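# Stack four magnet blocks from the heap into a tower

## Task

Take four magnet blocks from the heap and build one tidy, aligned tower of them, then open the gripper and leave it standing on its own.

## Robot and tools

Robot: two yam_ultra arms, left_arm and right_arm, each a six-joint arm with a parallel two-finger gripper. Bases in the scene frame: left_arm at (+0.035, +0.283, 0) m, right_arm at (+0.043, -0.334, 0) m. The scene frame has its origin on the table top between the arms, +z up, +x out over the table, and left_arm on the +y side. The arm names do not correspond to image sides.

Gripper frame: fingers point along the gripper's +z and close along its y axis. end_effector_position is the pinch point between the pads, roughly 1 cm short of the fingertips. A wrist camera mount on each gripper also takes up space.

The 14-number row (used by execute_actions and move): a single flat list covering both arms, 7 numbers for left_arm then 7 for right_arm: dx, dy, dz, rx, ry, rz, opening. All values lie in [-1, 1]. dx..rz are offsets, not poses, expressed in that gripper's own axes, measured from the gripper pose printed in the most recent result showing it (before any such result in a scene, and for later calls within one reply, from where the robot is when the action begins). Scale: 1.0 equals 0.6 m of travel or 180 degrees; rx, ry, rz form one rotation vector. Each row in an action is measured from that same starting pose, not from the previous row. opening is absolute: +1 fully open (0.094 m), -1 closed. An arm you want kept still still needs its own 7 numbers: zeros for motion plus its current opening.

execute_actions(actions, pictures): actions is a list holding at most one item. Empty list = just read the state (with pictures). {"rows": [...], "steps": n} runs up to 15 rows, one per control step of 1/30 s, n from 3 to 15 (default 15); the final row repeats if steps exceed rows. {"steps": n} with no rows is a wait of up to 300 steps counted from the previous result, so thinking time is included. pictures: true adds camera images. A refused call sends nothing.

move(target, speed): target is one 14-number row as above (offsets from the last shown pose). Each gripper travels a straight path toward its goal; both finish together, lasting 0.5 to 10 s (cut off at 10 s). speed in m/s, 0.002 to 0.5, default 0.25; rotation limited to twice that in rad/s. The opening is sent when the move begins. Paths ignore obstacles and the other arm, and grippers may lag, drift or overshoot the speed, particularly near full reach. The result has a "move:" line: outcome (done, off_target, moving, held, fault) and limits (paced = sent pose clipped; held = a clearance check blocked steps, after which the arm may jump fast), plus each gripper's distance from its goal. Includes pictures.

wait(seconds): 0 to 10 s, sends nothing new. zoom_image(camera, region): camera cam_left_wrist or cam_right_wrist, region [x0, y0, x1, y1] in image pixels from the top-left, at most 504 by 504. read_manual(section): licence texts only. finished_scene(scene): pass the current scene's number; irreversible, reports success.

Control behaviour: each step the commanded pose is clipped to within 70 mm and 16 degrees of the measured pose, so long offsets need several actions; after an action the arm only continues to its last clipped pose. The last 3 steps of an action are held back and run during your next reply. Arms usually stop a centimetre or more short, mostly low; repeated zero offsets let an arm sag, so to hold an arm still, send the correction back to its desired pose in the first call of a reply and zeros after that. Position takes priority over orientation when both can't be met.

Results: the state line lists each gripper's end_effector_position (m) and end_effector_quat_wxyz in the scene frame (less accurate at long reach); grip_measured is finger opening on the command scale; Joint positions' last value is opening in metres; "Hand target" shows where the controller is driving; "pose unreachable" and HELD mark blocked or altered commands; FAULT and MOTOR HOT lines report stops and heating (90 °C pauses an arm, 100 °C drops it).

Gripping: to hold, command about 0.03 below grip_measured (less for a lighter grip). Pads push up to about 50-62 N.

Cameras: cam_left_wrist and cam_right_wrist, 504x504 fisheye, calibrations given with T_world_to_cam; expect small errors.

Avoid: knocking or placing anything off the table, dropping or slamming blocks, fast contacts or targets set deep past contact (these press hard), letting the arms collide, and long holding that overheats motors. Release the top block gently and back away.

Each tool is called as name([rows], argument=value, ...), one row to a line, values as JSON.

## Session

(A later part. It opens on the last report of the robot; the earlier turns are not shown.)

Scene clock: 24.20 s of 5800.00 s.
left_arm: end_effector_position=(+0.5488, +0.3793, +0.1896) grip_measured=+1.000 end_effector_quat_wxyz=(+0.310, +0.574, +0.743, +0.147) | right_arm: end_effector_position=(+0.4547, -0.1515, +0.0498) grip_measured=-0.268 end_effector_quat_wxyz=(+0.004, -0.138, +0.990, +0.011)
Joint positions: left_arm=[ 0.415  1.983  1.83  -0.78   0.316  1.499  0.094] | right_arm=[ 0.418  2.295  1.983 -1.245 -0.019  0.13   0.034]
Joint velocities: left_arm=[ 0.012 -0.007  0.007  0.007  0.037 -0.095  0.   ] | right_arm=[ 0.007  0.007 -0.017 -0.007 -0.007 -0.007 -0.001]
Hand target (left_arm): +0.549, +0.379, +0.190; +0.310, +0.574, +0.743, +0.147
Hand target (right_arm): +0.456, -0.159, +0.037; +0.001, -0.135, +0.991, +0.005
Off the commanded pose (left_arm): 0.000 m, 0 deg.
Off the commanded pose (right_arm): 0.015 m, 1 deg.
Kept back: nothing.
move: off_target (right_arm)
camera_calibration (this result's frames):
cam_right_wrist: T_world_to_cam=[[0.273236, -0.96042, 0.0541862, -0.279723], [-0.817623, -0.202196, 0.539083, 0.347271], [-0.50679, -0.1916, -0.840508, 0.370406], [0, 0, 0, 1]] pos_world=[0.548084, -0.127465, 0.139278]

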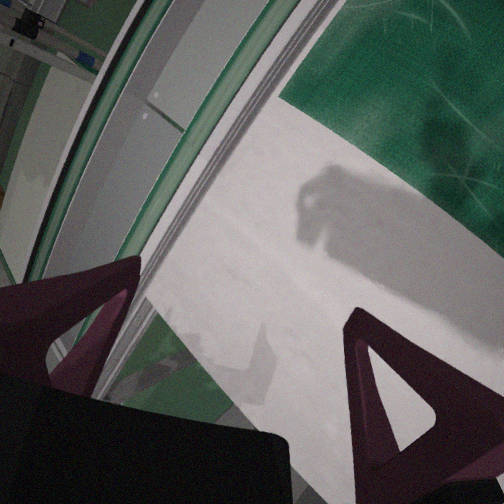

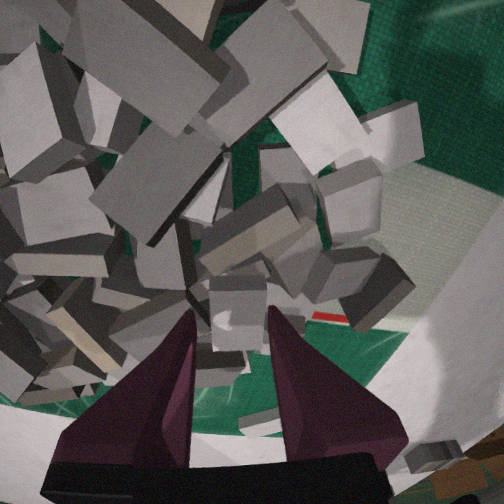

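move(target=[0,0,0,0,0,0,1,0,-0.012,-0.02,0,0,0,-0.33], speed=0.08)

Scene clock: 25.30 s of 5800.00 s.
left_arm: end_effector_position=(+0.5488, +0.3793, +0.1896) grip_measured=+1.000 end_effector_quat_wxyz=(+0.310, +0.574, +0.743, +0.147) | right_arm: end_effector_position=(+0.4484, -0.1559, +0.0511) grip_measured=-0.328 end_effector_quat_wxyz=(-0.011, -0.140, +0.990, +0.010)
Joint positions: left_arm=[ 0.415  1.983  1.83  -0.78   0.316  1.499  0.094] | right_arm=[ 0.412  2.294  1.987 -1.279 -0.026  0.121  0.032]
Joint velocities: left_arm=[ 0.007 -0.002 -0.002 -0.051 -0.022 -0.095  0.   ] | right_arm=[ 0.007  0.007  0.007  0.007  0.022 -0.066 -0.001]
Hand target (left_arm): +0.549, +0.379, +0.190; +0.310, +0.574, +0.743, +0.147
Hand target (right_arm): +0.456, -0.159, +0.062; +0.004, -0.138, +0.990, +0.011
Off the commanded pose (left_arm): 0.000 m, 0 deg.
Off the commanded pose (right_arm): 0.014 m, 2 deg.
Kept back: nothing.
move: off_target (right_arm)
camera_calibration (this result's frames):
cam_right_wrist: T_world_to_cam=[[0.277381, -0.959379, 0.0514913, -0.283862], [-0.800488, -0.201139, 0.564591, 0.331689], [-0.5313, -0.197825, -0.823763, 0.376642], [0, 0, 0, 1]] pos_world=[0.54436, -0.131106, 0.137612]

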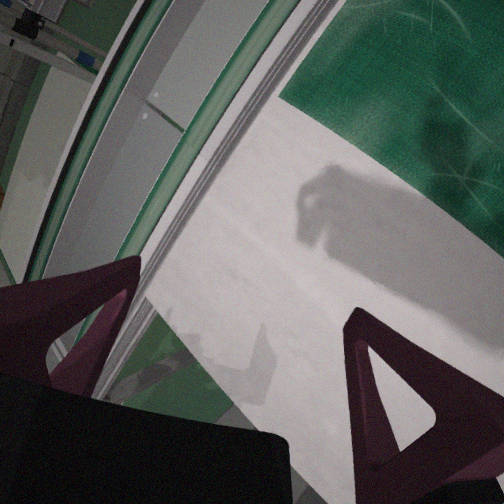

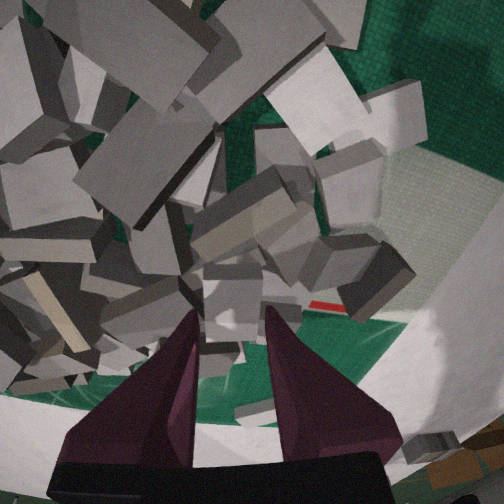

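Centred now.

move(target=[0,0,0,0,0,0,1,-0.012,0,0.024,0.006,-0.008,0,-0.33], speed=0.06)

Scene clock: 26.23 s of 5800.00 s.
left_arm: end_effector_position=(+0.5488, +0.3793, +0.1896) grip_measured=+1.000 end_effector_quat_wxyz=(+0.310, +0.574, +0.743, +0.147) | right_arm: end_effector_position=(+0.4543, -0.1536, +0.0493) grip_measured=-0.328 end_effector_quat_wxyz=(+0.002, -0.140, +0.990, +0.013)
Joint positions: left_arm=[ 0.415  1.983  1.83  -0.78   0.316  1.499  0.094] | right_arm=[ 0.412  2.294  1.98  -1.246 -0.025  0.121  0.032]
Joint velocities: left_arm=[-0.012  0.002 -0.007  0.007 -0.051  0.007  0.   ] | right_arm=[ 0.002 -0.002  0.007 -0.022 -0.007 -0.007 -0.001]
Hand target (left_arm): +0.549, +0.379, +0.190; +0.310, +0.574, +0.743, +0.147
Hand target (right_arm): +0.455, -0.154, +0.037; +0.002, -0.140, +0.990, +0.003
Off the commanded pose (left_arm): 0.000 m, 0 deg.
Off the commanded pose (right_arm): 0.013 m, 1 deg.
Kept back: nothing.
move: off_target (right_arm)
camera_calibration (this result's frames):
cam_right_wrist: T_world_to_cam=[[0.276522, -0.959732, 0.0495054, -0.282778], [-0.813886, -0.206486, 0.543096, 0.344237], [-0.511004, -0.19047, -0.83821, 0.371321], [0, 0, 0, 1]] pos_world=[0.54811, -0.129585, 0.13829]

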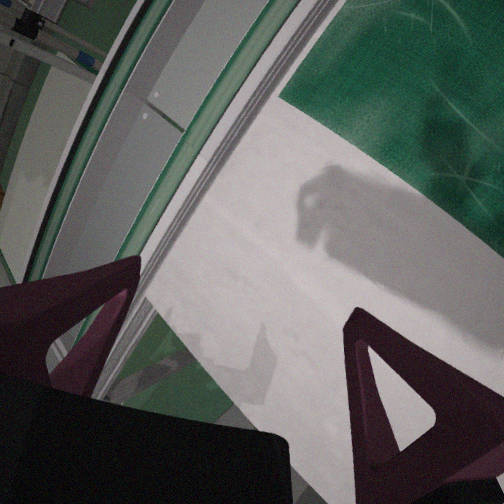

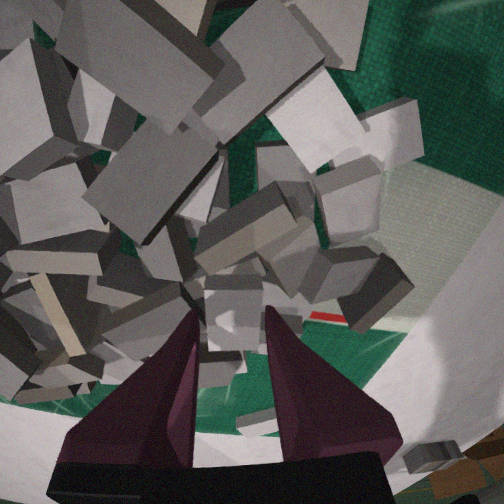

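move(target=[0,0,0,0,0,0,1,0,0,0.008,0,0,0,-0.52])

move(target=[0,0,0,0,0,0,1,0,0,-0.08,0,0,0,-0.52], speed=0.12)

Scene clock: 27.17 s of 5800.00 s.
left_arm: end_effector_position=(+0.5488, +0.3793, +0.1896) grip_measured=+1.000 end_effector_quat_wxyz=(+0.310, +0.574, +0.743, +0.147) | right_arm: end_effector_position=(+0.4542, -0.1535, +0.0493) grip_measured=-0.506 end_effector_quat_wxyz=(+0.002, -0.140, +0.990, +0.014)
Joint positions: left_arm=[ 0.415  1.983  1.83  -0.78   0.316  1.499  0.094] | right_arm=[ 0.412  2.294  1.98  -1.246 -0.026  0.121  0.023]
Joint velocities: left_arm=[ 0.012  0.002 -0.002  0.022 -0.022  0.066  0.   ] | right_arm=[-0.007  0.002 -0.007  0.066 -0.022  0.007  0.   ]
Hand target (left_arm): +0.549, +0.379, +0.190; +0.310, +0.574, +0.743, +0.147
Hand target (right_arm): +0.454, -0.154, +0.045; +0.001, -0.140, +0.990, +0.013
Off the commanded pose (left_arm): 0.000 m, 0 deg.
Off the commanded pose (right_arm): 0.005 m, 0 deg.
Kept back: nothing.
move: done
camera_calibration (this result's frames):
cam_right_wrist: T_world_to_cam=[[0.276544, -0.959764, 0.048749, -0.282621], [-0.813722, -0.206873, 0.543193, 0.344079], [-0.511253, -0.189885, -0.838191, 0.371522], [0, 0, 0, 1]] pos_world=[0.548084, -0.129522, 0.138283]

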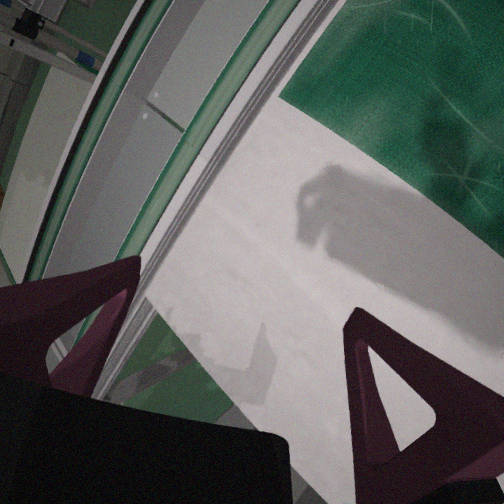

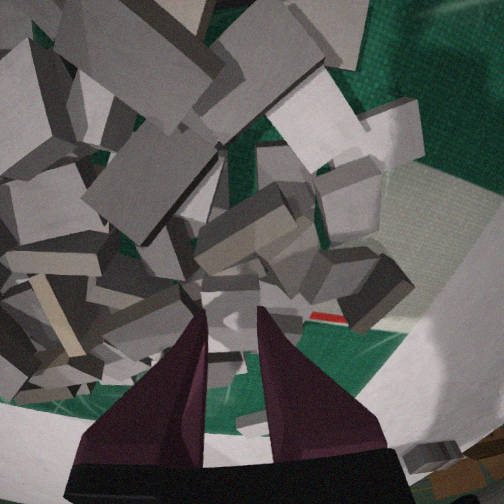

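Scene clock: 28.20 s of 5800.00 s.
left_arm: end_effector_position=(+0.5488, +0.3793, +0.1896) grip_measured=+1.000 end_effector_quat_wxyz=(+0.310, +0.574, +0.743, +0.147) | right_arm: end_effector_position=(+0.4479, -0.1562, +0.0887) grip_measured=-0.507 end_effector_quat_wxyz=(-0.012, -0.140, +0.990, +0.010)
Joint positions: left_arm=[ 0.415  1.983  1.83  -0.78   0.316  1.499  0.094] | right_arm=[ 0.412  2.294  2.136 -1.43  -0.026  0.121  0.023]
Joint velocities: left_arm=[-0.002 -0.007  0.012 -0.037 -0.037  0.022  0.   ] | right_arm=[-0.007  0.007 -0.012  0.022 -0.037  0.037  0.   ]
Hand target (left_arm): +0.549, +0.379, +0.190; +0.310, +0.574, +0.743, +0.147
Hand target (right_arm): +0.453, -0.154, +0.097; +0.002, -0.140, +0.990, +0.014
Off the commanded pose (left_arm): 0.000 m, 0 deg.
Off the commanded pose (right_arm): 0.011 m, 2 deg.
Kept back: nothing.
move: off_target (right_arm)
camera_calibration (this result's frames):
cam_right_wrist: T_world_to_cam=[[0.2778, -0.959231, 0.0519988, -0.28614], [-0.799902, -0.201004, 0.565468, 0.309702], [-0.531962, -0.198681, -0.82313, 0.407401], [0, 0, 0, 1]] pos_world=[0.543943, -0.131281, 0.175097]

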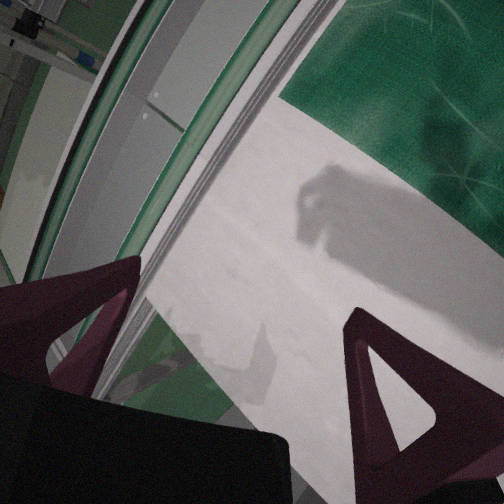

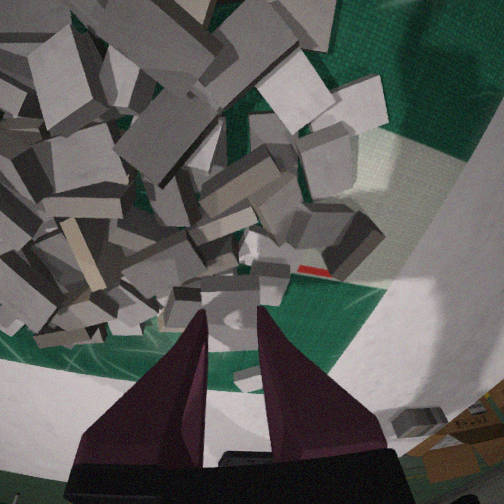

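move(target=[0,0,0,0,0,0,1,0.278,-0.027,0.04,0.0026,-0.0102,0.3737,-0.55], speed=0.2)

Scene clock: 31.90 s of 5800.00 s.
left_arm: end_effector_position=(+0.5488, +0.3793, +0.1896) grip_measured=+1.000 end_effector_quat_wxyz=(+0.310, +0.574, +0.743, +0.147) | right_arm: end_effector_position=(+0.2906, -0.2167, +0.0598) grip_measured=-0.521 end_effector_quat_wxyz=(-0.015, +0.433, +0.901, -0.002)
Joint positions: left_arm=[ 0.415  1.983  1.83  -0.78   0.316  1.499  0.094] | right_arm=[ 0.436  1.639  1.102 -1.055 -0.021  1.321  0.023]
Joint velocities: left_arm=[-0.027 -0.002 -0.007 -0.125  0.007 -0.022  0.   ] | right_arm=[-0.012 -0.007 -0.002 -0.007  0.051  0.022 -0.   ]
Hand target (left_arm): +0.549, +0.379, +0.190; +0.310, +0.574, +0.743, +0.147
Hand target (right_arm): +0.291, -0.217, +0.064; +0.000, +0.432, +0.902, +0.000
Off the commanded pose (left_arm): 0.000 m, 0 deg.
Off the commanded pose (right_arm): 0.008 m, 2 deg.
Kept back: nothing.
move: done
camera_calibration (this result's frames):
cam_right_wrist: T_world_to_cam=[[-0.775899, -0.624201, 0.0914003, 0.0774313], [-0.47391, 0.672348, 0.568645, 0.282461], [-0.416402, 0.397896, -0.817489, 0.383234], [0, 0, 0, 1]] pos_world=[0.353519, -0.294067, 0.145592]

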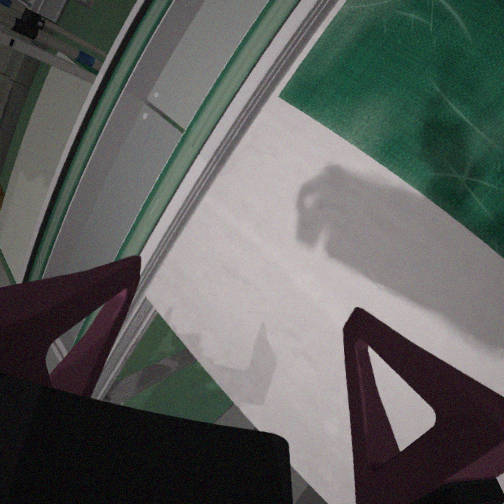

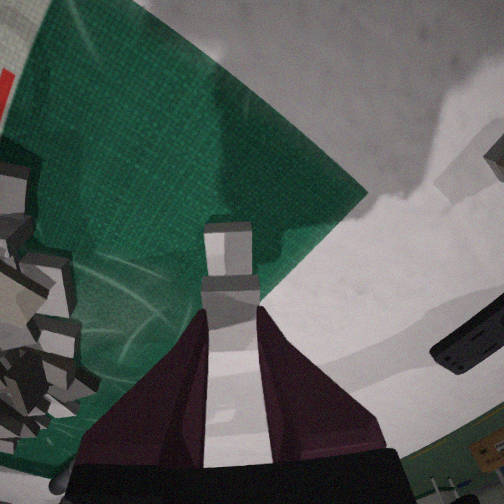

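move(target=[0,0,0,0,0,0,1,0,0,0.036,-0.004,-0.008,0,-0.54], speed=0.06)

zoom_image(camera="cam_right_wrist", region=[130, 220, 330, 420])

Scene clock: 33.07 s of 5800.00 s.
left_arm: end_effector_position=(+0.5488, +0.3793, +0.1896) grip_measured=+1.000 end_effector_quat_wxyz=(+0.310, +0.574, +0.743, +0.147) | right_arm: end_effector_position=(+0.2923, -0.2159, +0.0431) grip_measured=-0.521 end_effector_quat_wxyz=(-0.005, +0.436, +0.900, +0.010)
Joint positions: left_arm=[ 0.415  1.983  1.83  -0.78   0.316  1.499  0.094] | right_arm=[ 0.436  1.639  1.032 -0.955 -0.021  1.328  0.023]
Joint velocities: left_arm=[ 0.002 -0.007 -0.002 -0.051  0.037  0.051  0.   ] | right_arm=[ 0.012  0.002  0.012  0.022 -0.007 -0.066  0.002]
Hand target (left_arm): +0.549, +0.379, +0.190; +0.310, +0.574, +0.743, +0.147
Hand target (right_arm): +0.290, -0.217, +0.038; -0.001, +0.433, +0.902, -0.002
Off the commanded pose (left_arm): 0.000 m, 0 deg.
Off the commanded pose (right_arm): 0.006 m, 1 deg.
Kept back: nothing.
move: done
camera_calibration (this result's frames):
cam_right_wrist: T_world_to_cam=[[-0.782069, -0.620085, 0.0621479, 0.0847216], [-0.485323, 0.668574, 0.563444, 0.294911], [-0.390934, 0.410491, -0.823813, 0.365586], [0, 0, 0, 1]] pos_world=[0.352305, -0.294705, 0.129743]

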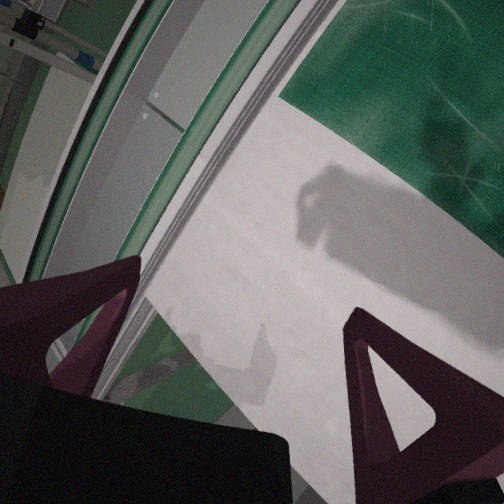

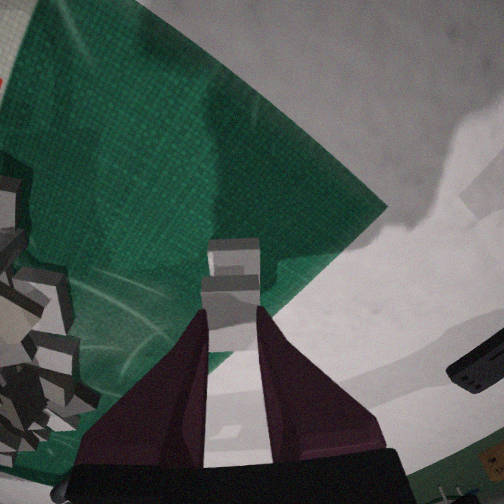

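Region (130, 220, 330, 420) of cam_right_wrist's 504x504 image, scaled by 2.520, with more detail than that image has.

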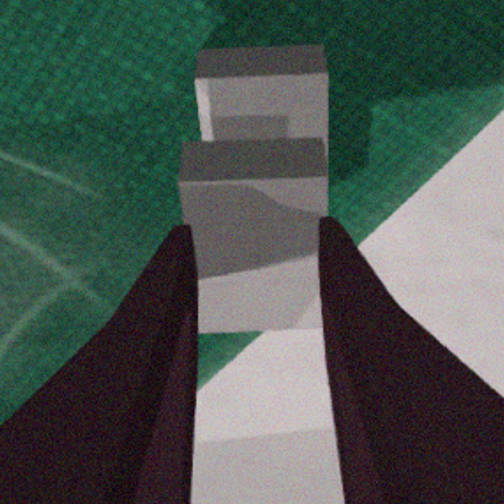

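move(target=[0,0,0,0,0,0,1,-0.014,-0.005,0.012,0,0,0,-0.54], speed=0.05)

zoom_image(camera="cam_right_wrist", region=[130, 220, 330, 420])

Scene clock: 34.07 s of 5800.00 s.
left_arm: end_effector_position=(+0.5488, +0.3793, +0.1896) grip_measured=+1.000 end_effector_quat_wxyz=(+0.310, +0.574, +0.743, +0.147) | right_arm: end_effector_position=(+0.2958, -0.2208, +0.0402) grip_measured=-0.521 end_effector_quat_wxyz=(-0.002, +0.435, +0.900, +0.014)
Joint positions: left_arm=[ 0.415  1.983  1.83  -0.78   0.316  1.499  0.094] | right_arm=[ 0.414  1.639  1.019 -0.934 -0.021  1.304  0.023]
Joint velocities: left_arm=[-0.012  0.002  0.002 -0.037 -0.037 -0.022  0.   ] | right_arm=[-0.012 -0.007 -0.032 -0.007 -0.051 -0.037  0.001]
Hand target (left_arm): +0.549, +0.379, +0.190; +0.310, +0.574, +0.743, +0.147
Hand target (right_arm): +0.295, -0.224, +0.036; -0.005, +0.436, +0.900, +0.010
Off the commanded pose (left_arm): 0.000 m, 0 deg.
Off the commanded pose (right_arm): 0.006 m, 1 deg.
Kept back: nothing.
move: done
camera_calibration (this result's frames):
cam_right_wrist: T_world_to_cam=[[-0.781379, -0.621826, 0.0527114, 0.0843967], [-0.491464, 0.665216, 0.562094, 0.302638], [-0.384589, 0.413303, -0.825392, 0.365345], [0, 0, 0, 1]] pos_world=[0.355189, -0.299838, 0.126993]

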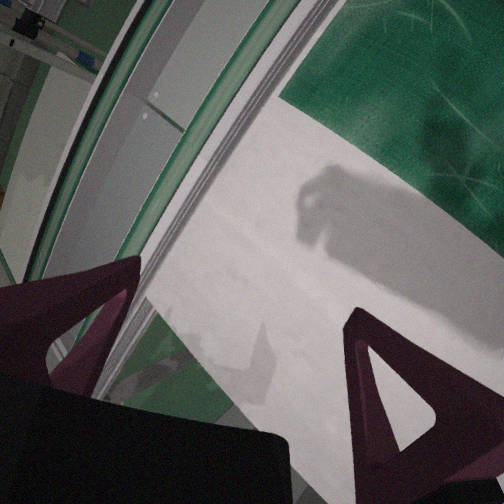

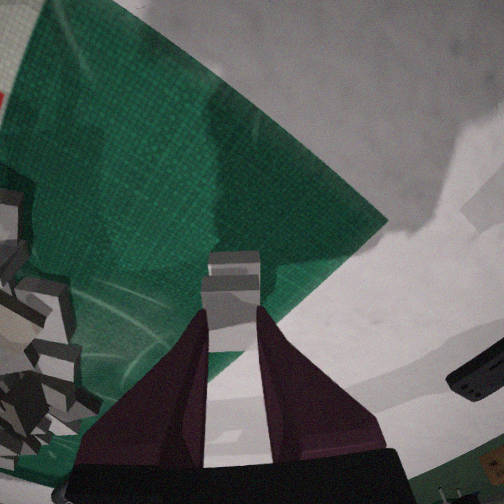

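Region (130, 220, 330, 420) of cam_right_wrist's 504x504 image, scaled by 2.520, with more detail than that image has.

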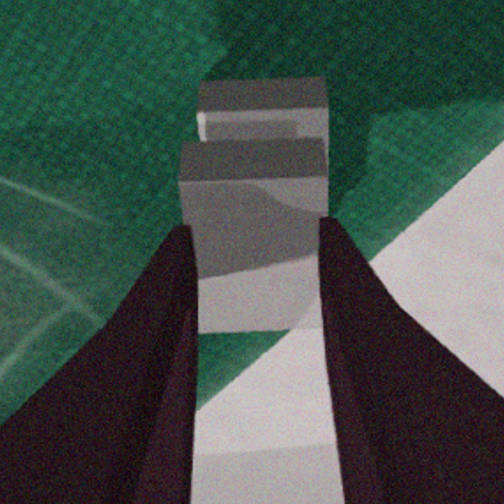

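move(target=[0,0,0,0,0,0,1,0,-0.007,0.02,0.01,0,0,-0.54], speed=0.04)

zoom_image(camera="cam_right_wrist", region=[130, 220, 330, 420])

Scene clock: 35.00 s of 5800.00 s.
left_arm: end_effector_position=(+0.5488, +0.3793, +0.1896) grip_measured=+1.000 end_effector_quat_wxyz=(+0.310, +0.574, +0.743, +0.147) | right_arm: end_effector_position=(+0.2959, -0.2207, +0.0331) grip_measured=-0.521 end_effector_quat_wxyz=(-0.008, +0.434, +0.901, +0.007)
Joint positions: left_arm=[ 0.415  1.983  1.83  -0.78   0.316  1.499  0.094] | right_arm=[ 0.414  1.667  1.019 -0.924 -0.021  1.303  0.023]
Joint velocities: left_arm=[-0.002 -0.007  0.007 -0.051  0.007  0.051  0.   ] | right_arm=[-0.002 -0.017 -0.007 -0.037 -0.022  0.007  0.001]
Hand target (left_arm): +0.549, +0.379, +0.190; +0.310, +0.574, +0.743, +0.147
Hand target (right_arm): +0.293, -0.223, +0.028; -0.009, +0.435, +0.900, -0.001
Off the commanded pose (left_arm): 0.000 m, 0 deg.
Off the commanded pose (right_arm): 0.006 m, 1 deg.
Kept back: nothing.
move: done
camera_calibration (this result's frames):
cam_right_wrist: T_world_to_cam=[[-0.779658, -0.622287, 0.0699443, 0.0837625], [-0.482949, 0.668635, 0.565409, 0.304802], [-0.398614, 0.407046, -0.82184, 0.362149], [0, 0, 0, 1]] pos_world=[0.356867, -0.299088, 0.119432]

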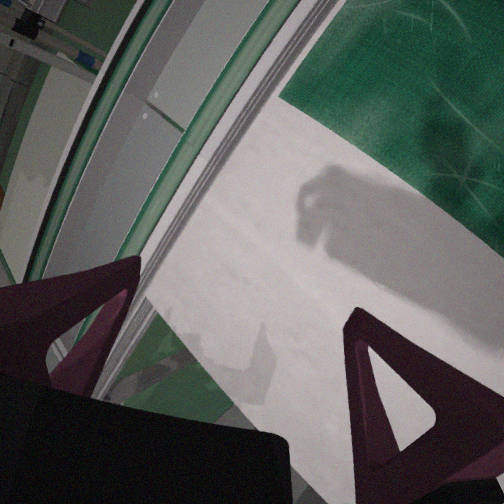

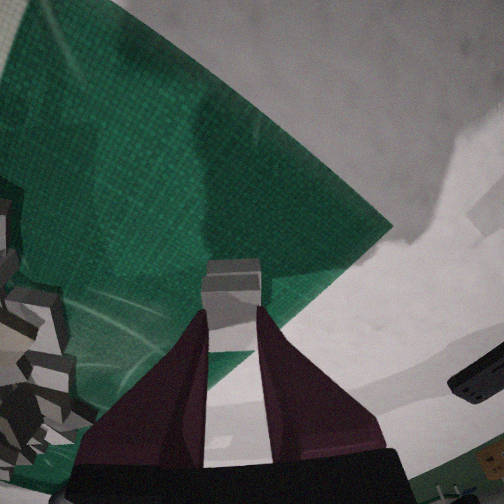

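Region (130, 220, 330, 420) of cam_right_wrist's 504x504 image, scaled by 2.520, with more detail than that image has.

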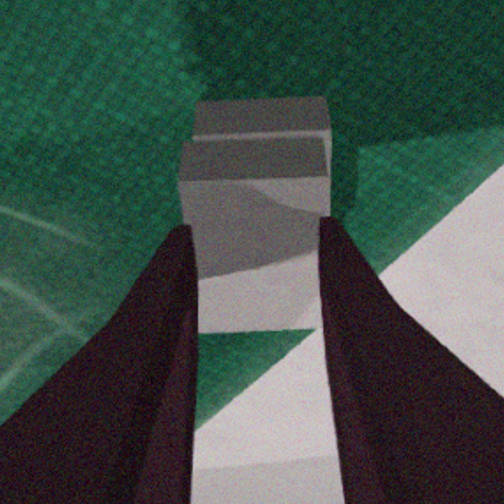

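Slightly more down, release, then squeeze lower to align.

move(target=[0,0,0,0,0,0,1,0,-0.008,0.011,0,0,0,-0.54], speed=0.04)

move(target=[0,0,0,0,0,0,1,0,0,0,0,0,0,-0.2])

move(target=[0,0,0,0,0,0,1,0,0,0.026,0,0,0,-0.2], speed=0.08)

zoom_image(camera="cam_right_wrist", region=[130, 220, 330, 420])

Scene clock: 35.93 s of 5800.00 s.
left_arm: end_effector_position=(+0.5488, +0.3793, +0.1896) grip_measured=+1.000 end_effector_quat_wxyz=(+0.310, +0.574, +0.743, +0.147) | right_arm: end_effector_position=(+0.2960, -0.2206, +0.0309) grip_measured=-0.521 end_effector_quat_wxyz=(-0.007, +0.434, +0.901, +0.009)
Joint positions: left_arm=[ 0.415  1.983  1.83  -0.78   0.316  1.499  0.094] | right_arm=[ 0.414  1.667  1.01  -0.91  -0.022  1.303  0.023]
Joint velocities: left_arm=[-0.002 -0.007  0.002 -0.022  0.022  0.037  0.   ] | right_arm=[-0.002  0.017 -0.002 -0.022  0.007  0.022  0.   ]
Hand target (left_arm): +0.549, +0.379, +0.190; +0.310, +0.574, +0.743, +0.147
Hand target (right_arm): +0.292, -0.223, +0.027; -0.008, +0.434, +0.901, +0.007
Off the commanded pose (left_arm): 0.000 m, 0 deg.
Off the commanded pose (right_arm): 0.007 m, 0 deg.
Kept back: nothing.
move: done
camera_calibration (this result's frames):
cam_right_wrist: T_world_to_cam=[[-0.77991, -0.622423, 0.0658073, 0.0841833], [-0.485045, 0.667503, 0.564951, 0.306392], [-0.395565, 0.408691, -0.822496, 0.3598], [0, 0, 0, 1]] pos_world=[0.356594, -0.299167, 0.117298]

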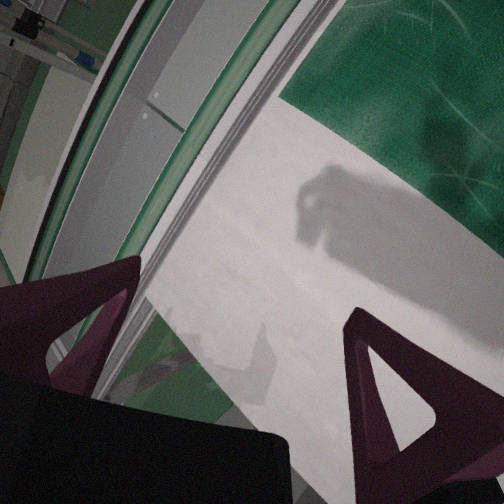

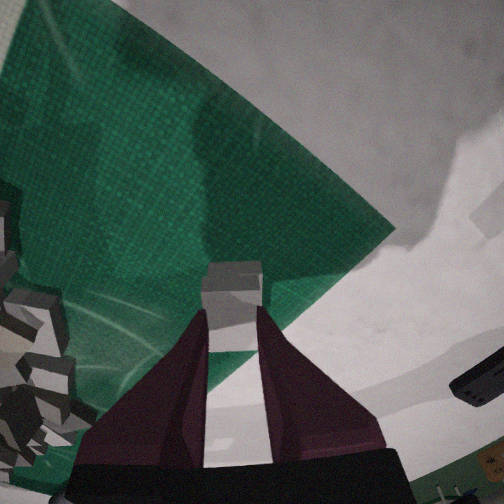

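Scene clock: 36.43 s of 5800.00 s.
left_arm: end_effector_position=(+0.5488, +0.3793, +0.1896) grip_measured=+1.000 end_effector_quat_wxyz=(+0.310, +0.574, +0.743, +0.147) | right_arm: end_effector_position=(+0.2961, -0.2206, +0.0309) grip_measured=-0.202 end_effector_quat_wxyz=(-0.007, +0.434, +0.901, +0.009)
Joint positions: left_arm=[ 0.415  1.983  1.83  -0.78   0.316  1.499  0.094] | right_arm=[ 0.414  1.667  1.01  -0.91  -0.022  1.303  0.037]
Joint velocities: left_arm=[-0.017 -0.007 -0.022  0.051  0.022  0.051  0.   ] | right_arm=[-0.007 -0.012  0.002 -0.051 -0.037 -0.066 -0.001]
Hand target (left_arm): +0.549, +0.379, +0.190; +0.310, +0.574, +0.743, +0.147
Hand target (right_arm): +0.296, -0.221, +0.031; -0.007, +0.434, +0.901, +0.009
Off the commanded pose (left_arm): 0.000 m, 0 deg.
Off the commanded pose (right_arm): 0.000 m, 0 deg.
Kept back: nothing.
move: done
camera_calibration (this result's frames):
cam_right_wrist: T_world_to_cam=[[-0.779933, -0.622433, 0.0654404, 0.0842904], [-0.485244, 0.667419, 0.564881, 0.306451], [-0.395277, 0.408815, -0.822573, 0.359764], [0, 0, 0, 1]] pos_world=[0.356651, -0.299143, 0.117308]

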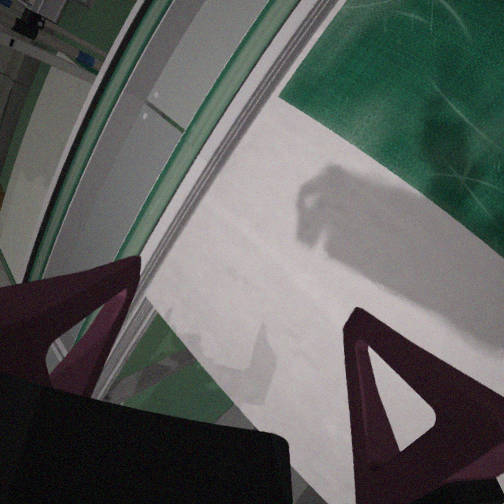

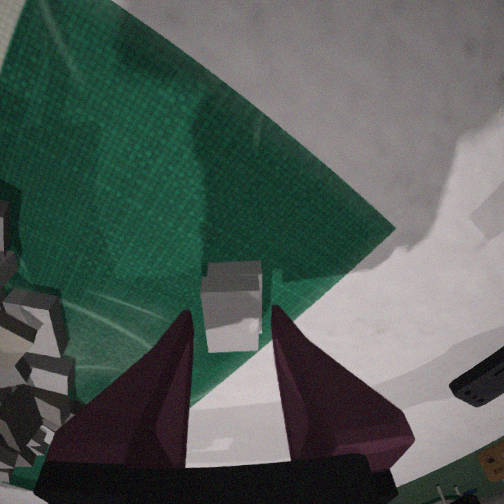

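Scene clock: 37.30 s of 5800.00 s.
left_arm: end_effector_position=(+0.5488, +0.3793, +0.1896) grip_measured=+1.000 end_effector_quat_wxyz=(+0.310, +0.574, +0.743, +0.147) | right_arm: end_effector_position=(+0.2984, -0.2195, +0.0191) grip_measured=-0.202 end_effector_quat_wxyz=(-0.004, +0.434, +0.901, +0.012)
Joint positions: left_arm=[ 0.415  1.983  1.83  -0.78   0.316  1.499  0.094] | right_arm=[ 0.414  1.689  0.984 -0.853 -0.022  1.303  0.037]
Joint velocities: left_arm=[ 0.012 -0.007 -0.002  0.037 -0.037 -0.066  0.   ] | right_arm=[-0.017 -0.002 -0.017  0.037  0.037 -0.081  0.   ]
Hand target (left_arm): +0.549, +0.379, +0.190; +0.310, +0.574, +0.743, +0.147
Hand target (right_arm): +0.296, -0.221, +0.015; -0.007, +0.434, +0.901, +0.008
Off the commanded pose (left_arm): 0.000 m, 0 deg.
Off the commanded pose (right_arm): 0.005 m, 0 deg.
Kept back: nothing.
move: done
camera_calibration (this result's frames):
cam_right_wrist: T_world_to_cam=[[-0.780354, -0.622642, 0.0579984, 0.0877482], [-0.489119, 0.665526, 0.563771, 0.314267], [-0.389627, 0.411573, -0.823892, 0.349517], [0, 0, 0, 1]] pos_world=[0.35837, -0.298369, 0.105701]

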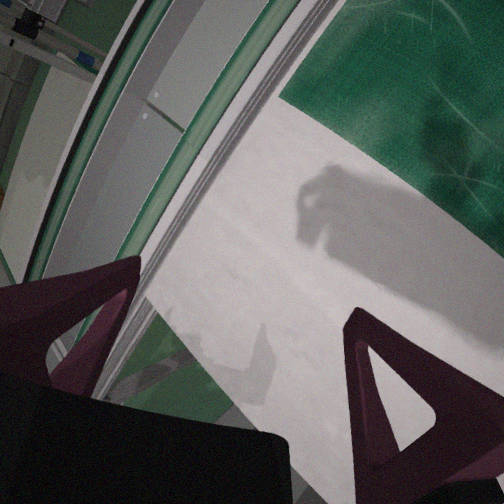

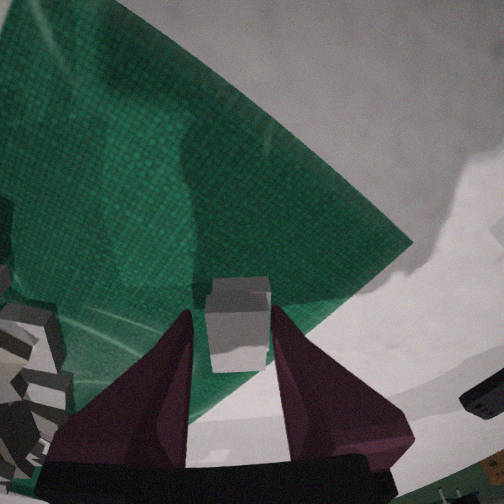

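Region (130, 220, 330, 420) of cam_right_wrist's 504x504 image, scaled by 2.520, with more detail than that image has.

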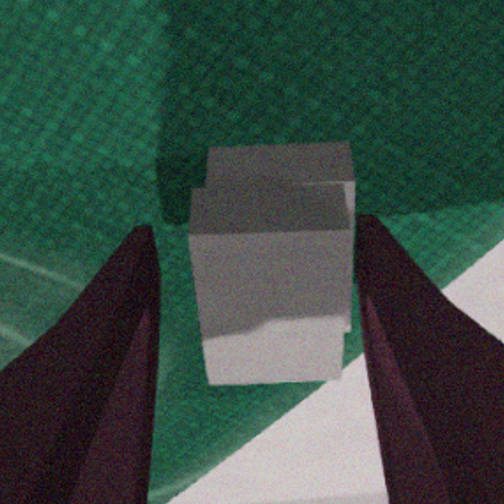

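move(target=[0,0,0,0,0,0,1,0.008,-0.006,0.008,0.006,0,0,-0.2], speed=0.08)

move(target=[0,0,0,0,0,0,1,0,0,0,0,0,0,-0.52])

move(target=[0,0,0,0,0,0,1,0,0,0,0,0,0,0])

move(target=[0,0,0,0,0,0,1,0,0.008,-0.08,0,0,0,0])

move(target=[0,0,0,0,0,0,1,-0.08,0.28,-0.14,0,0,0,0], speed=0.35)

Scene clock: 38.30 s of 5800.00 s.
left_arm: end_effector_position=(+0.5488, +0.3793, +0.1896) grip_measured=+1.000 end_effector_quat_wxyz=(+0.310, +0.574, +0.743, +0.147) | right_arm: end_effector_position=(+0.2981, -0.2179, +0.0191) grip_measured=-0.202 end_effector_quat_wxyz=(-0.004, +0.436, +0.900, +0.012)
Joint positions: left_arm=[ 0.415  1.983  1.83  -0.78   0.316  1.499  0.094] | right_arm=[ 0.42   1.689  0.984 -0.852 -0.022  1.312  0.037]
Joint velocities: left_arm=[-0.007  0.002 -0.007 -0.066  0.007  0.066  0.   ] | right_arm=[-0.007 -0.002 -0.002  0.007  0.051  0.022  0.   ]
Hand target (left_arm): +0.549, +0.379, +0.190; +0.310, +0.574, +0.743, +0.147
Hand target (right_arm): +0.293, -0.218, +0.014; -0.009, +0.434, +0.901, +0.003
Off the commanded pose (left_arm): 0.000 m, 0 deg.
Off the commanded pose (right_arm): 0.007 m, 1 deg.
Kept back: nothing.
move: done
camera_calibration (this result's frames):
cam_right_wrist: T_world_to_cam=[[-0.782317, -0.620296, 0.0566865, 0.0896275], [-0.487753, 0.66666, 0.563615, 0.312885], [-0.387399, 0.413276, -0.82409, 0.348449], [0, 0, 0, 1]] pos_world=[0.357716, -0.296998, 0.105726]

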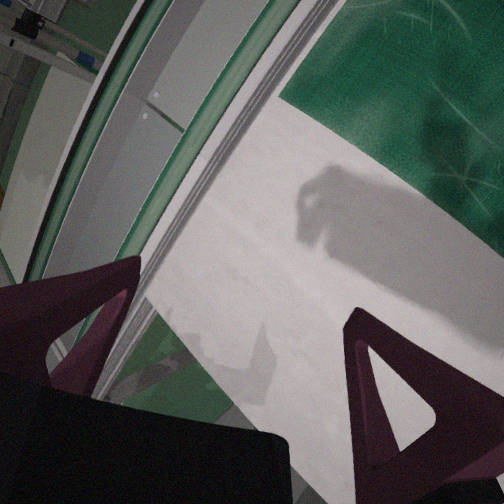

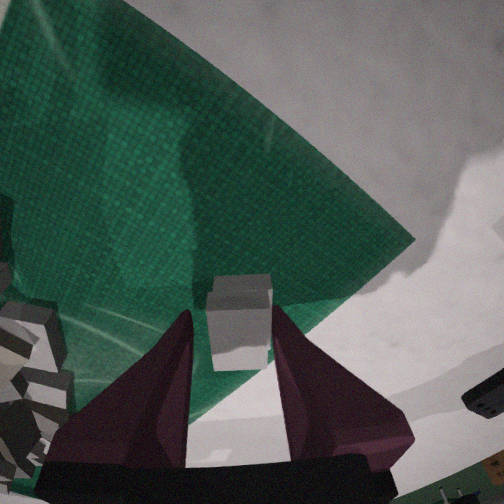

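Scene clock: 38.80 s of 5800.00 s.
left_arm: end_effector_position=(+0.5488, +0.3793, +0.1896) grip_measured=+1.000 end_effector_quat_wxyz=(+0.310, +0.574, +0.743, +0.147) | right_arm: end_effector_position=(+0.2980, -0.2179, +0.0191) grip_measured=-0.473 end_effector_quat_wxyz=(-0.004, +0.436, +0.900, +0.012)
Joint positions: left_arm=[ 0.415  1.983  1.83  -0.78   0.316  1.499  0.094] | right_arm=[ 0.42   1.689  0.984 -0.852 -0.023  1.312  0.025]
Joint velocities: left_arm=[ 0.007 -0.007 -0.002 -0.066  0.037 -0.037  0.   ] | right_arm=[-0.002  0.002  0.002  0.007 -0.037 -0.022 -0.   ]
Hand target (left_arm): +0.549, +0.379, +0.190; +0.310, +0.574, +0.743, +0.147
Hand target (right_arm): +0.298, -0.218, +0.019; -0.004, +0.436, +0.900, +0.012
Off the commanded pose (left_arm): 0.000 m, 0 deg.
Off the commanded pose (right_arm): 0.000 m, 0 deg.
Kept back: nothing.
move: done
camera_calibration (this result's frames):
cam_right_wrist: T_world_to_cam=[[-0.782305, -0.62032, 0.0565884, 0.0896381], [-0.487671, 0.66646, 0.563922, 0.312756], [-0.387526, 0.413563, -0.823887, 0.34851], [0, 0, 0, 1]] pos_world=[0.357703, -0.296966, 0.105691]

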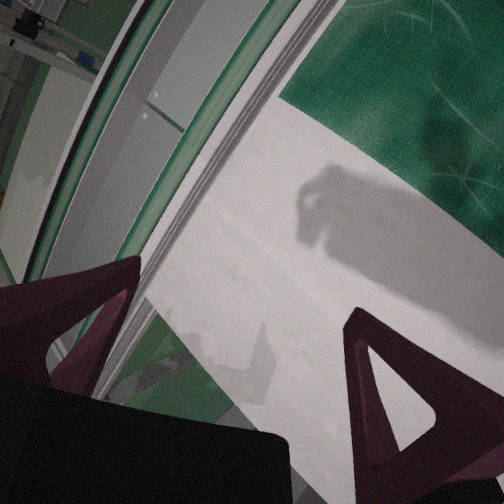

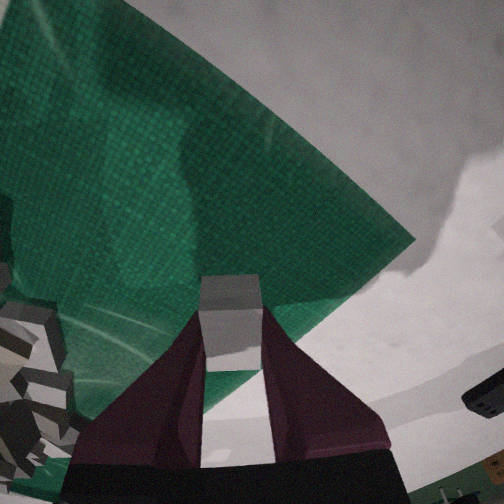

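Scene clock: 39.30 s of 5800.00 s.
left_arm: end_effector_position=(+0.5488, +0.3793, +0.1896) grip_measured=+1.000 end_effector_quat_wxyz=(+0.310, +0.574, +0.743, +0.147) | right_arm: end_effector_position=(+0.2980, -0.2179, +0.0191) grip_measured=-0.002 end_effector_quat_wxyz=(-0.004, +0.436, +0.900, +0.012)
Joint positions: left_arm=[ 0.415  1.983  1.83  -0.78   0.316  1.499  0.094] | right_arm=[ 0.42   1.689  0.984 -0.852 -0.023  1.312  0.047]
Joint velocities: left_arm=[ 0.007  0.007 -0.002 -0.007 -0.081 -0.066  0.   ] | right_arm=[-0.017 -0.022  0.002 -0.022  0.022 -0.037 -0.   ]
Hand target (left_arm): +0.549, +0.379, +0.190; +0.310, +0.574, +0.743, +0.147
Hand target (right_arm): +0.298, -0.218, +0.019; -0.004, +0.436, +0.900, +0.012
Off the commanded pose (left_arm): 0.000 m, 0 deg.
Off the commanded pose (right_arm): 0.000 m, 0 deg.
Kept back: nothing.
move: done
camera_calibration (this result's frames):
cam_right_wrist: T_world_to_cam=[[-0.782305, -0.62032, 0.0565884, 0.0896381], [-0.487671, 0.66646, 0.563922, 0.312756], [-0.387526, 0.413563, -0.823887, 0.34851], [0, 0, 0, 1]] pos_world=[0.357703, -0.296966, 0.105691]

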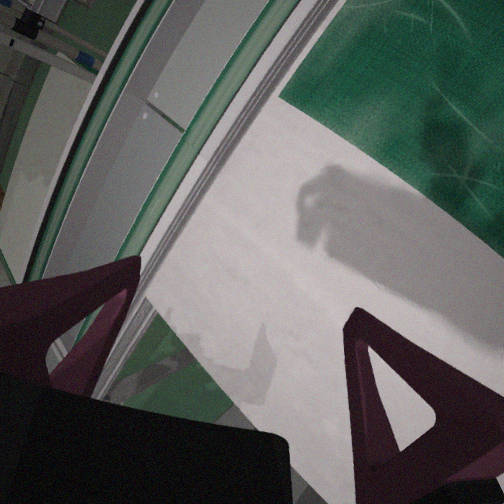

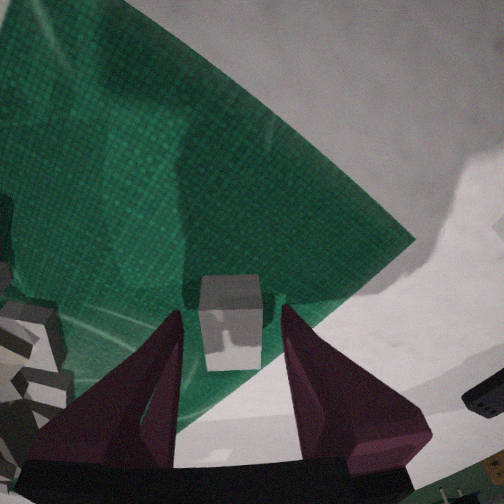

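Scene clock: 40.30 s of 5800.00 s.
left_arm: end_effector_position=(+0.5488, +0.3793, +0.1896) grip_measured=+1.000 end_effector_quat_wxyz=(+0.310, +0.574, +0.743, +0.147) | right_arm: end_effector_position=(+0.2962, -0.2185, +0.0570) grip_measured=-0.002 end_effector_quat_wxyz=(-0.013, +0.436, +0.900, +0.002)
Joint positions: left_arm=[ 0.415  1.983  1.83  -0.78   0.316  1.499  0.094] | right_arm=[ 0.42   1.651  1.103 -1.037 -0.023  1.312  0.047]
Joint velocities: left_arm=[ 0.002 -0.012  0.017 -0.095 -0.022 -0.051  0.   ] | right_arm=[ 0.007  0.012  0.002 -0.022 -0.022 -0.081  0.   ]
Hand target (left_arm): +0.549, +0.379, +0.190; +0.310, +0.574, +0.743, +0.147
Hand target (right_arm): +0.301, -0.216, +0.067; -0.004, +0.436, +0.900, +0.013
Off the commanded pose (left_arm): 0.000 m, 0 deg.
Off the commanded pose (right_arm): 0.012 m, 2 deg.
Kept back: nothing.
move: off_target (right_arm)
camera_calibration (this result's frames):
cam_right_wrist: T_world_to_cam=[[-0.780556, -0.619617, 0.0824981, 0.0838088], [-0.473423, 0.672182, 0.569247, 0.287656], [-0.408169, 0.405273, -0.818017, 0.383246], [0, 0, 0, 1]] pos_world=[0.35803, -0.296747, 0.142841]

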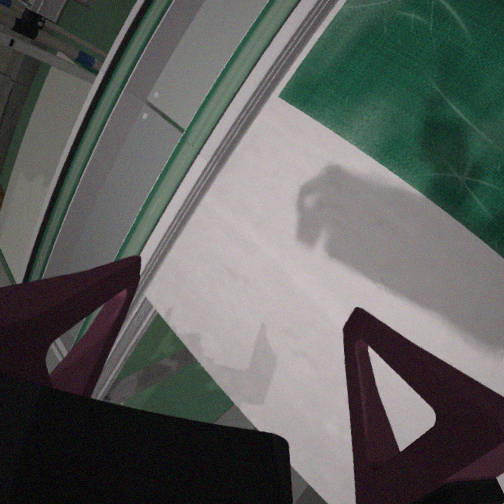

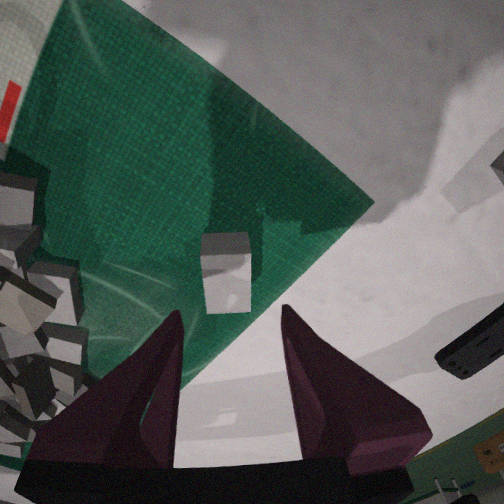

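Scene clock: 41.63 s of 5800.00 s.
left_arm: end_effector_position=(+0.5488, +0.3793, +0.1896) grip_measured=+1.000 end_effector_quat_wxyz=(+0.310, +0.574, +0.743, +0.147) | right_arm: end_effector_position=(+0.4554, -0.1490, +0.1352) grip_measured=-0.002 end_effector_quat_wxyz=(+0.005, +0.434, +0.901, +0.025)
Joint positions: left_arm=[ 0.415  1.983  1.83  -0.78   0.316  1.499  0.094] | right_arm=[ 0.42   2.312  2.352 -1.566 -0.025  1.309  0.047]
Joint velocities: left_arm=[ 0.002  0.007  0.007 -0.022  0.022 -0.007  0.   ] | right_arm=[-0.007 -0.002  0.002  0.007 -0.066 -0.022 -0.   ]
Hand target (left_arm): +0.549, +0.379, +0.190; +0.310, +0.574, +0.743, +0.147
Hand target (right_arm): +0.459, -0.153, +0.142; +0.011, +0.436, +0.900, +0.030
Off the commanded pose (left_arm): 0.000 m, 0 deg.
Off the commanded pose (right_arm): 0.007 m, 3 deg.
joint sent to its limit (right arm) — the command would take joint 4 (wrist pitch) past its lower limit, so that joint was sent only as far as its limit.
Kept back: nothing.
move: off_target (right_arm)
camera_calibration (this result's frames):
cam_right_wrist: T_world_to_cam=[[-0.781272, -0.623678, 0.0252896, 0.252154], [-0.505776, 0.656282, 0.559897, 0.28537], [-0.365792, 0.424641, -0.828176, 0.468955], [0, 0, 0, 1]] pos_world=[0.512875, -0.229158, 0.222223]

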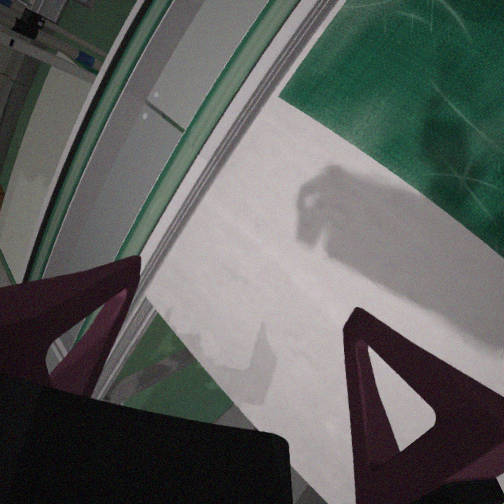

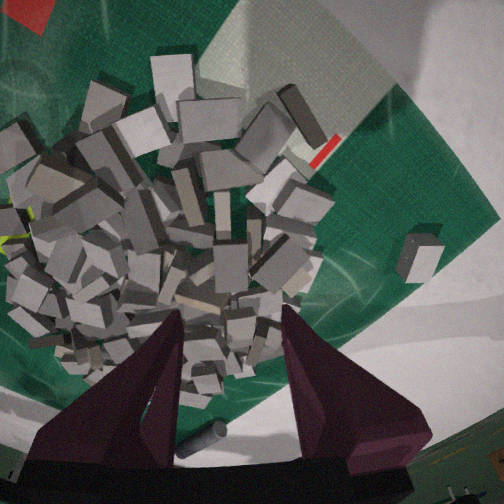

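Stack centred at approx (0.297,-0.216).

zoom_image(camera="cam_right_wrist", region=[100, 40, 360, 300])

Region (100, 40, 360, 300) of cam_right_wrist's 504x504 image, scaled by 1.938, with more detail than that image has.

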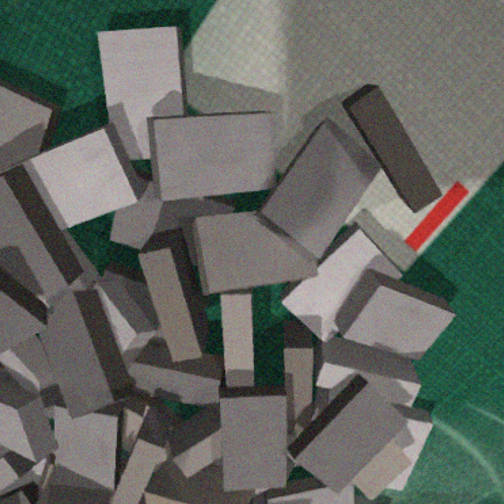

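move(target=[0,0,0,0,0,0,1,-0.013,-0.092,0.12,0.0162,0.0057,-0.3746,-0.2], speed=0.35)

Scene clock: 44.30 s of 5800.00 s.
left_arm: end_effector_position=(+0.5488, +0.3793, +0.1896) grip_measured=+1.000 end_effector_quat_wxyz=(+0.310, +0.574, +0.743, +0.147) | right_arm: end_effector_position=(+0.4155, -0.1818, +0.0525) grip_measured=-0.198 end_effector_quat_wxyz=(-0.016, -0.140, +0.990, +0.002)
Joint positions: left_arm=[ 0.415  1.983  1.83  -0.78   0.316  1.499  0.094] | right_arm=[ 0.391  2.133  1.728 -1.196 -0.011  0.1    0.038]
Joint velocities: left_arm=[ 0.002 -0.022 -0.007  0.022 -0.037  0.022  0.   ] | right_arm=[-0.002  0.022  0.002 -0.081  0.051 -0.037 -0.   ]
Hand target (left_arm): +0.549, +0.379, +0.190; +0.310, +0.574, +0.743, +0.147
Hand target (right_arm): +0.420, -0.187, +0.060; +0.000, -0.139, +0.990, +0.000
Off the commanded pose (left_arm): 0.000 m, 0 deg.
Off the commanded pose (right_arm): 0.010 m, 2 deg.
Kept back: nothing.
move: done
camera_calibration (this result's frames):
cam_right_wrist: T_world_to_cam=[[0.278471, -0.958089, 0.067226, -0.300649], [-0.796452, -0.191239, 0.573665, 0.299035], [-0.536766, -0.213291, -0.816327, 0.354206], [0, 0, 0, 1]] pos_world=[0.512015, -0.155312, 0.137814]

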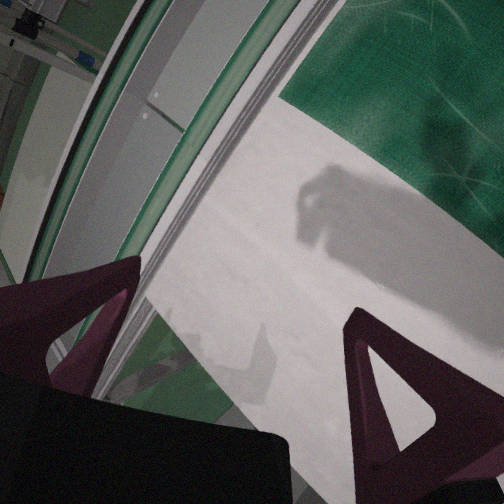

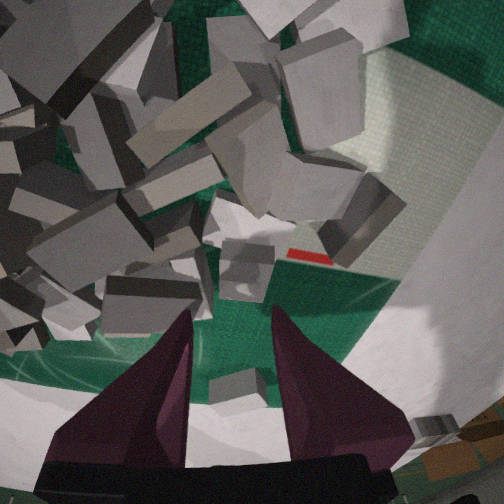

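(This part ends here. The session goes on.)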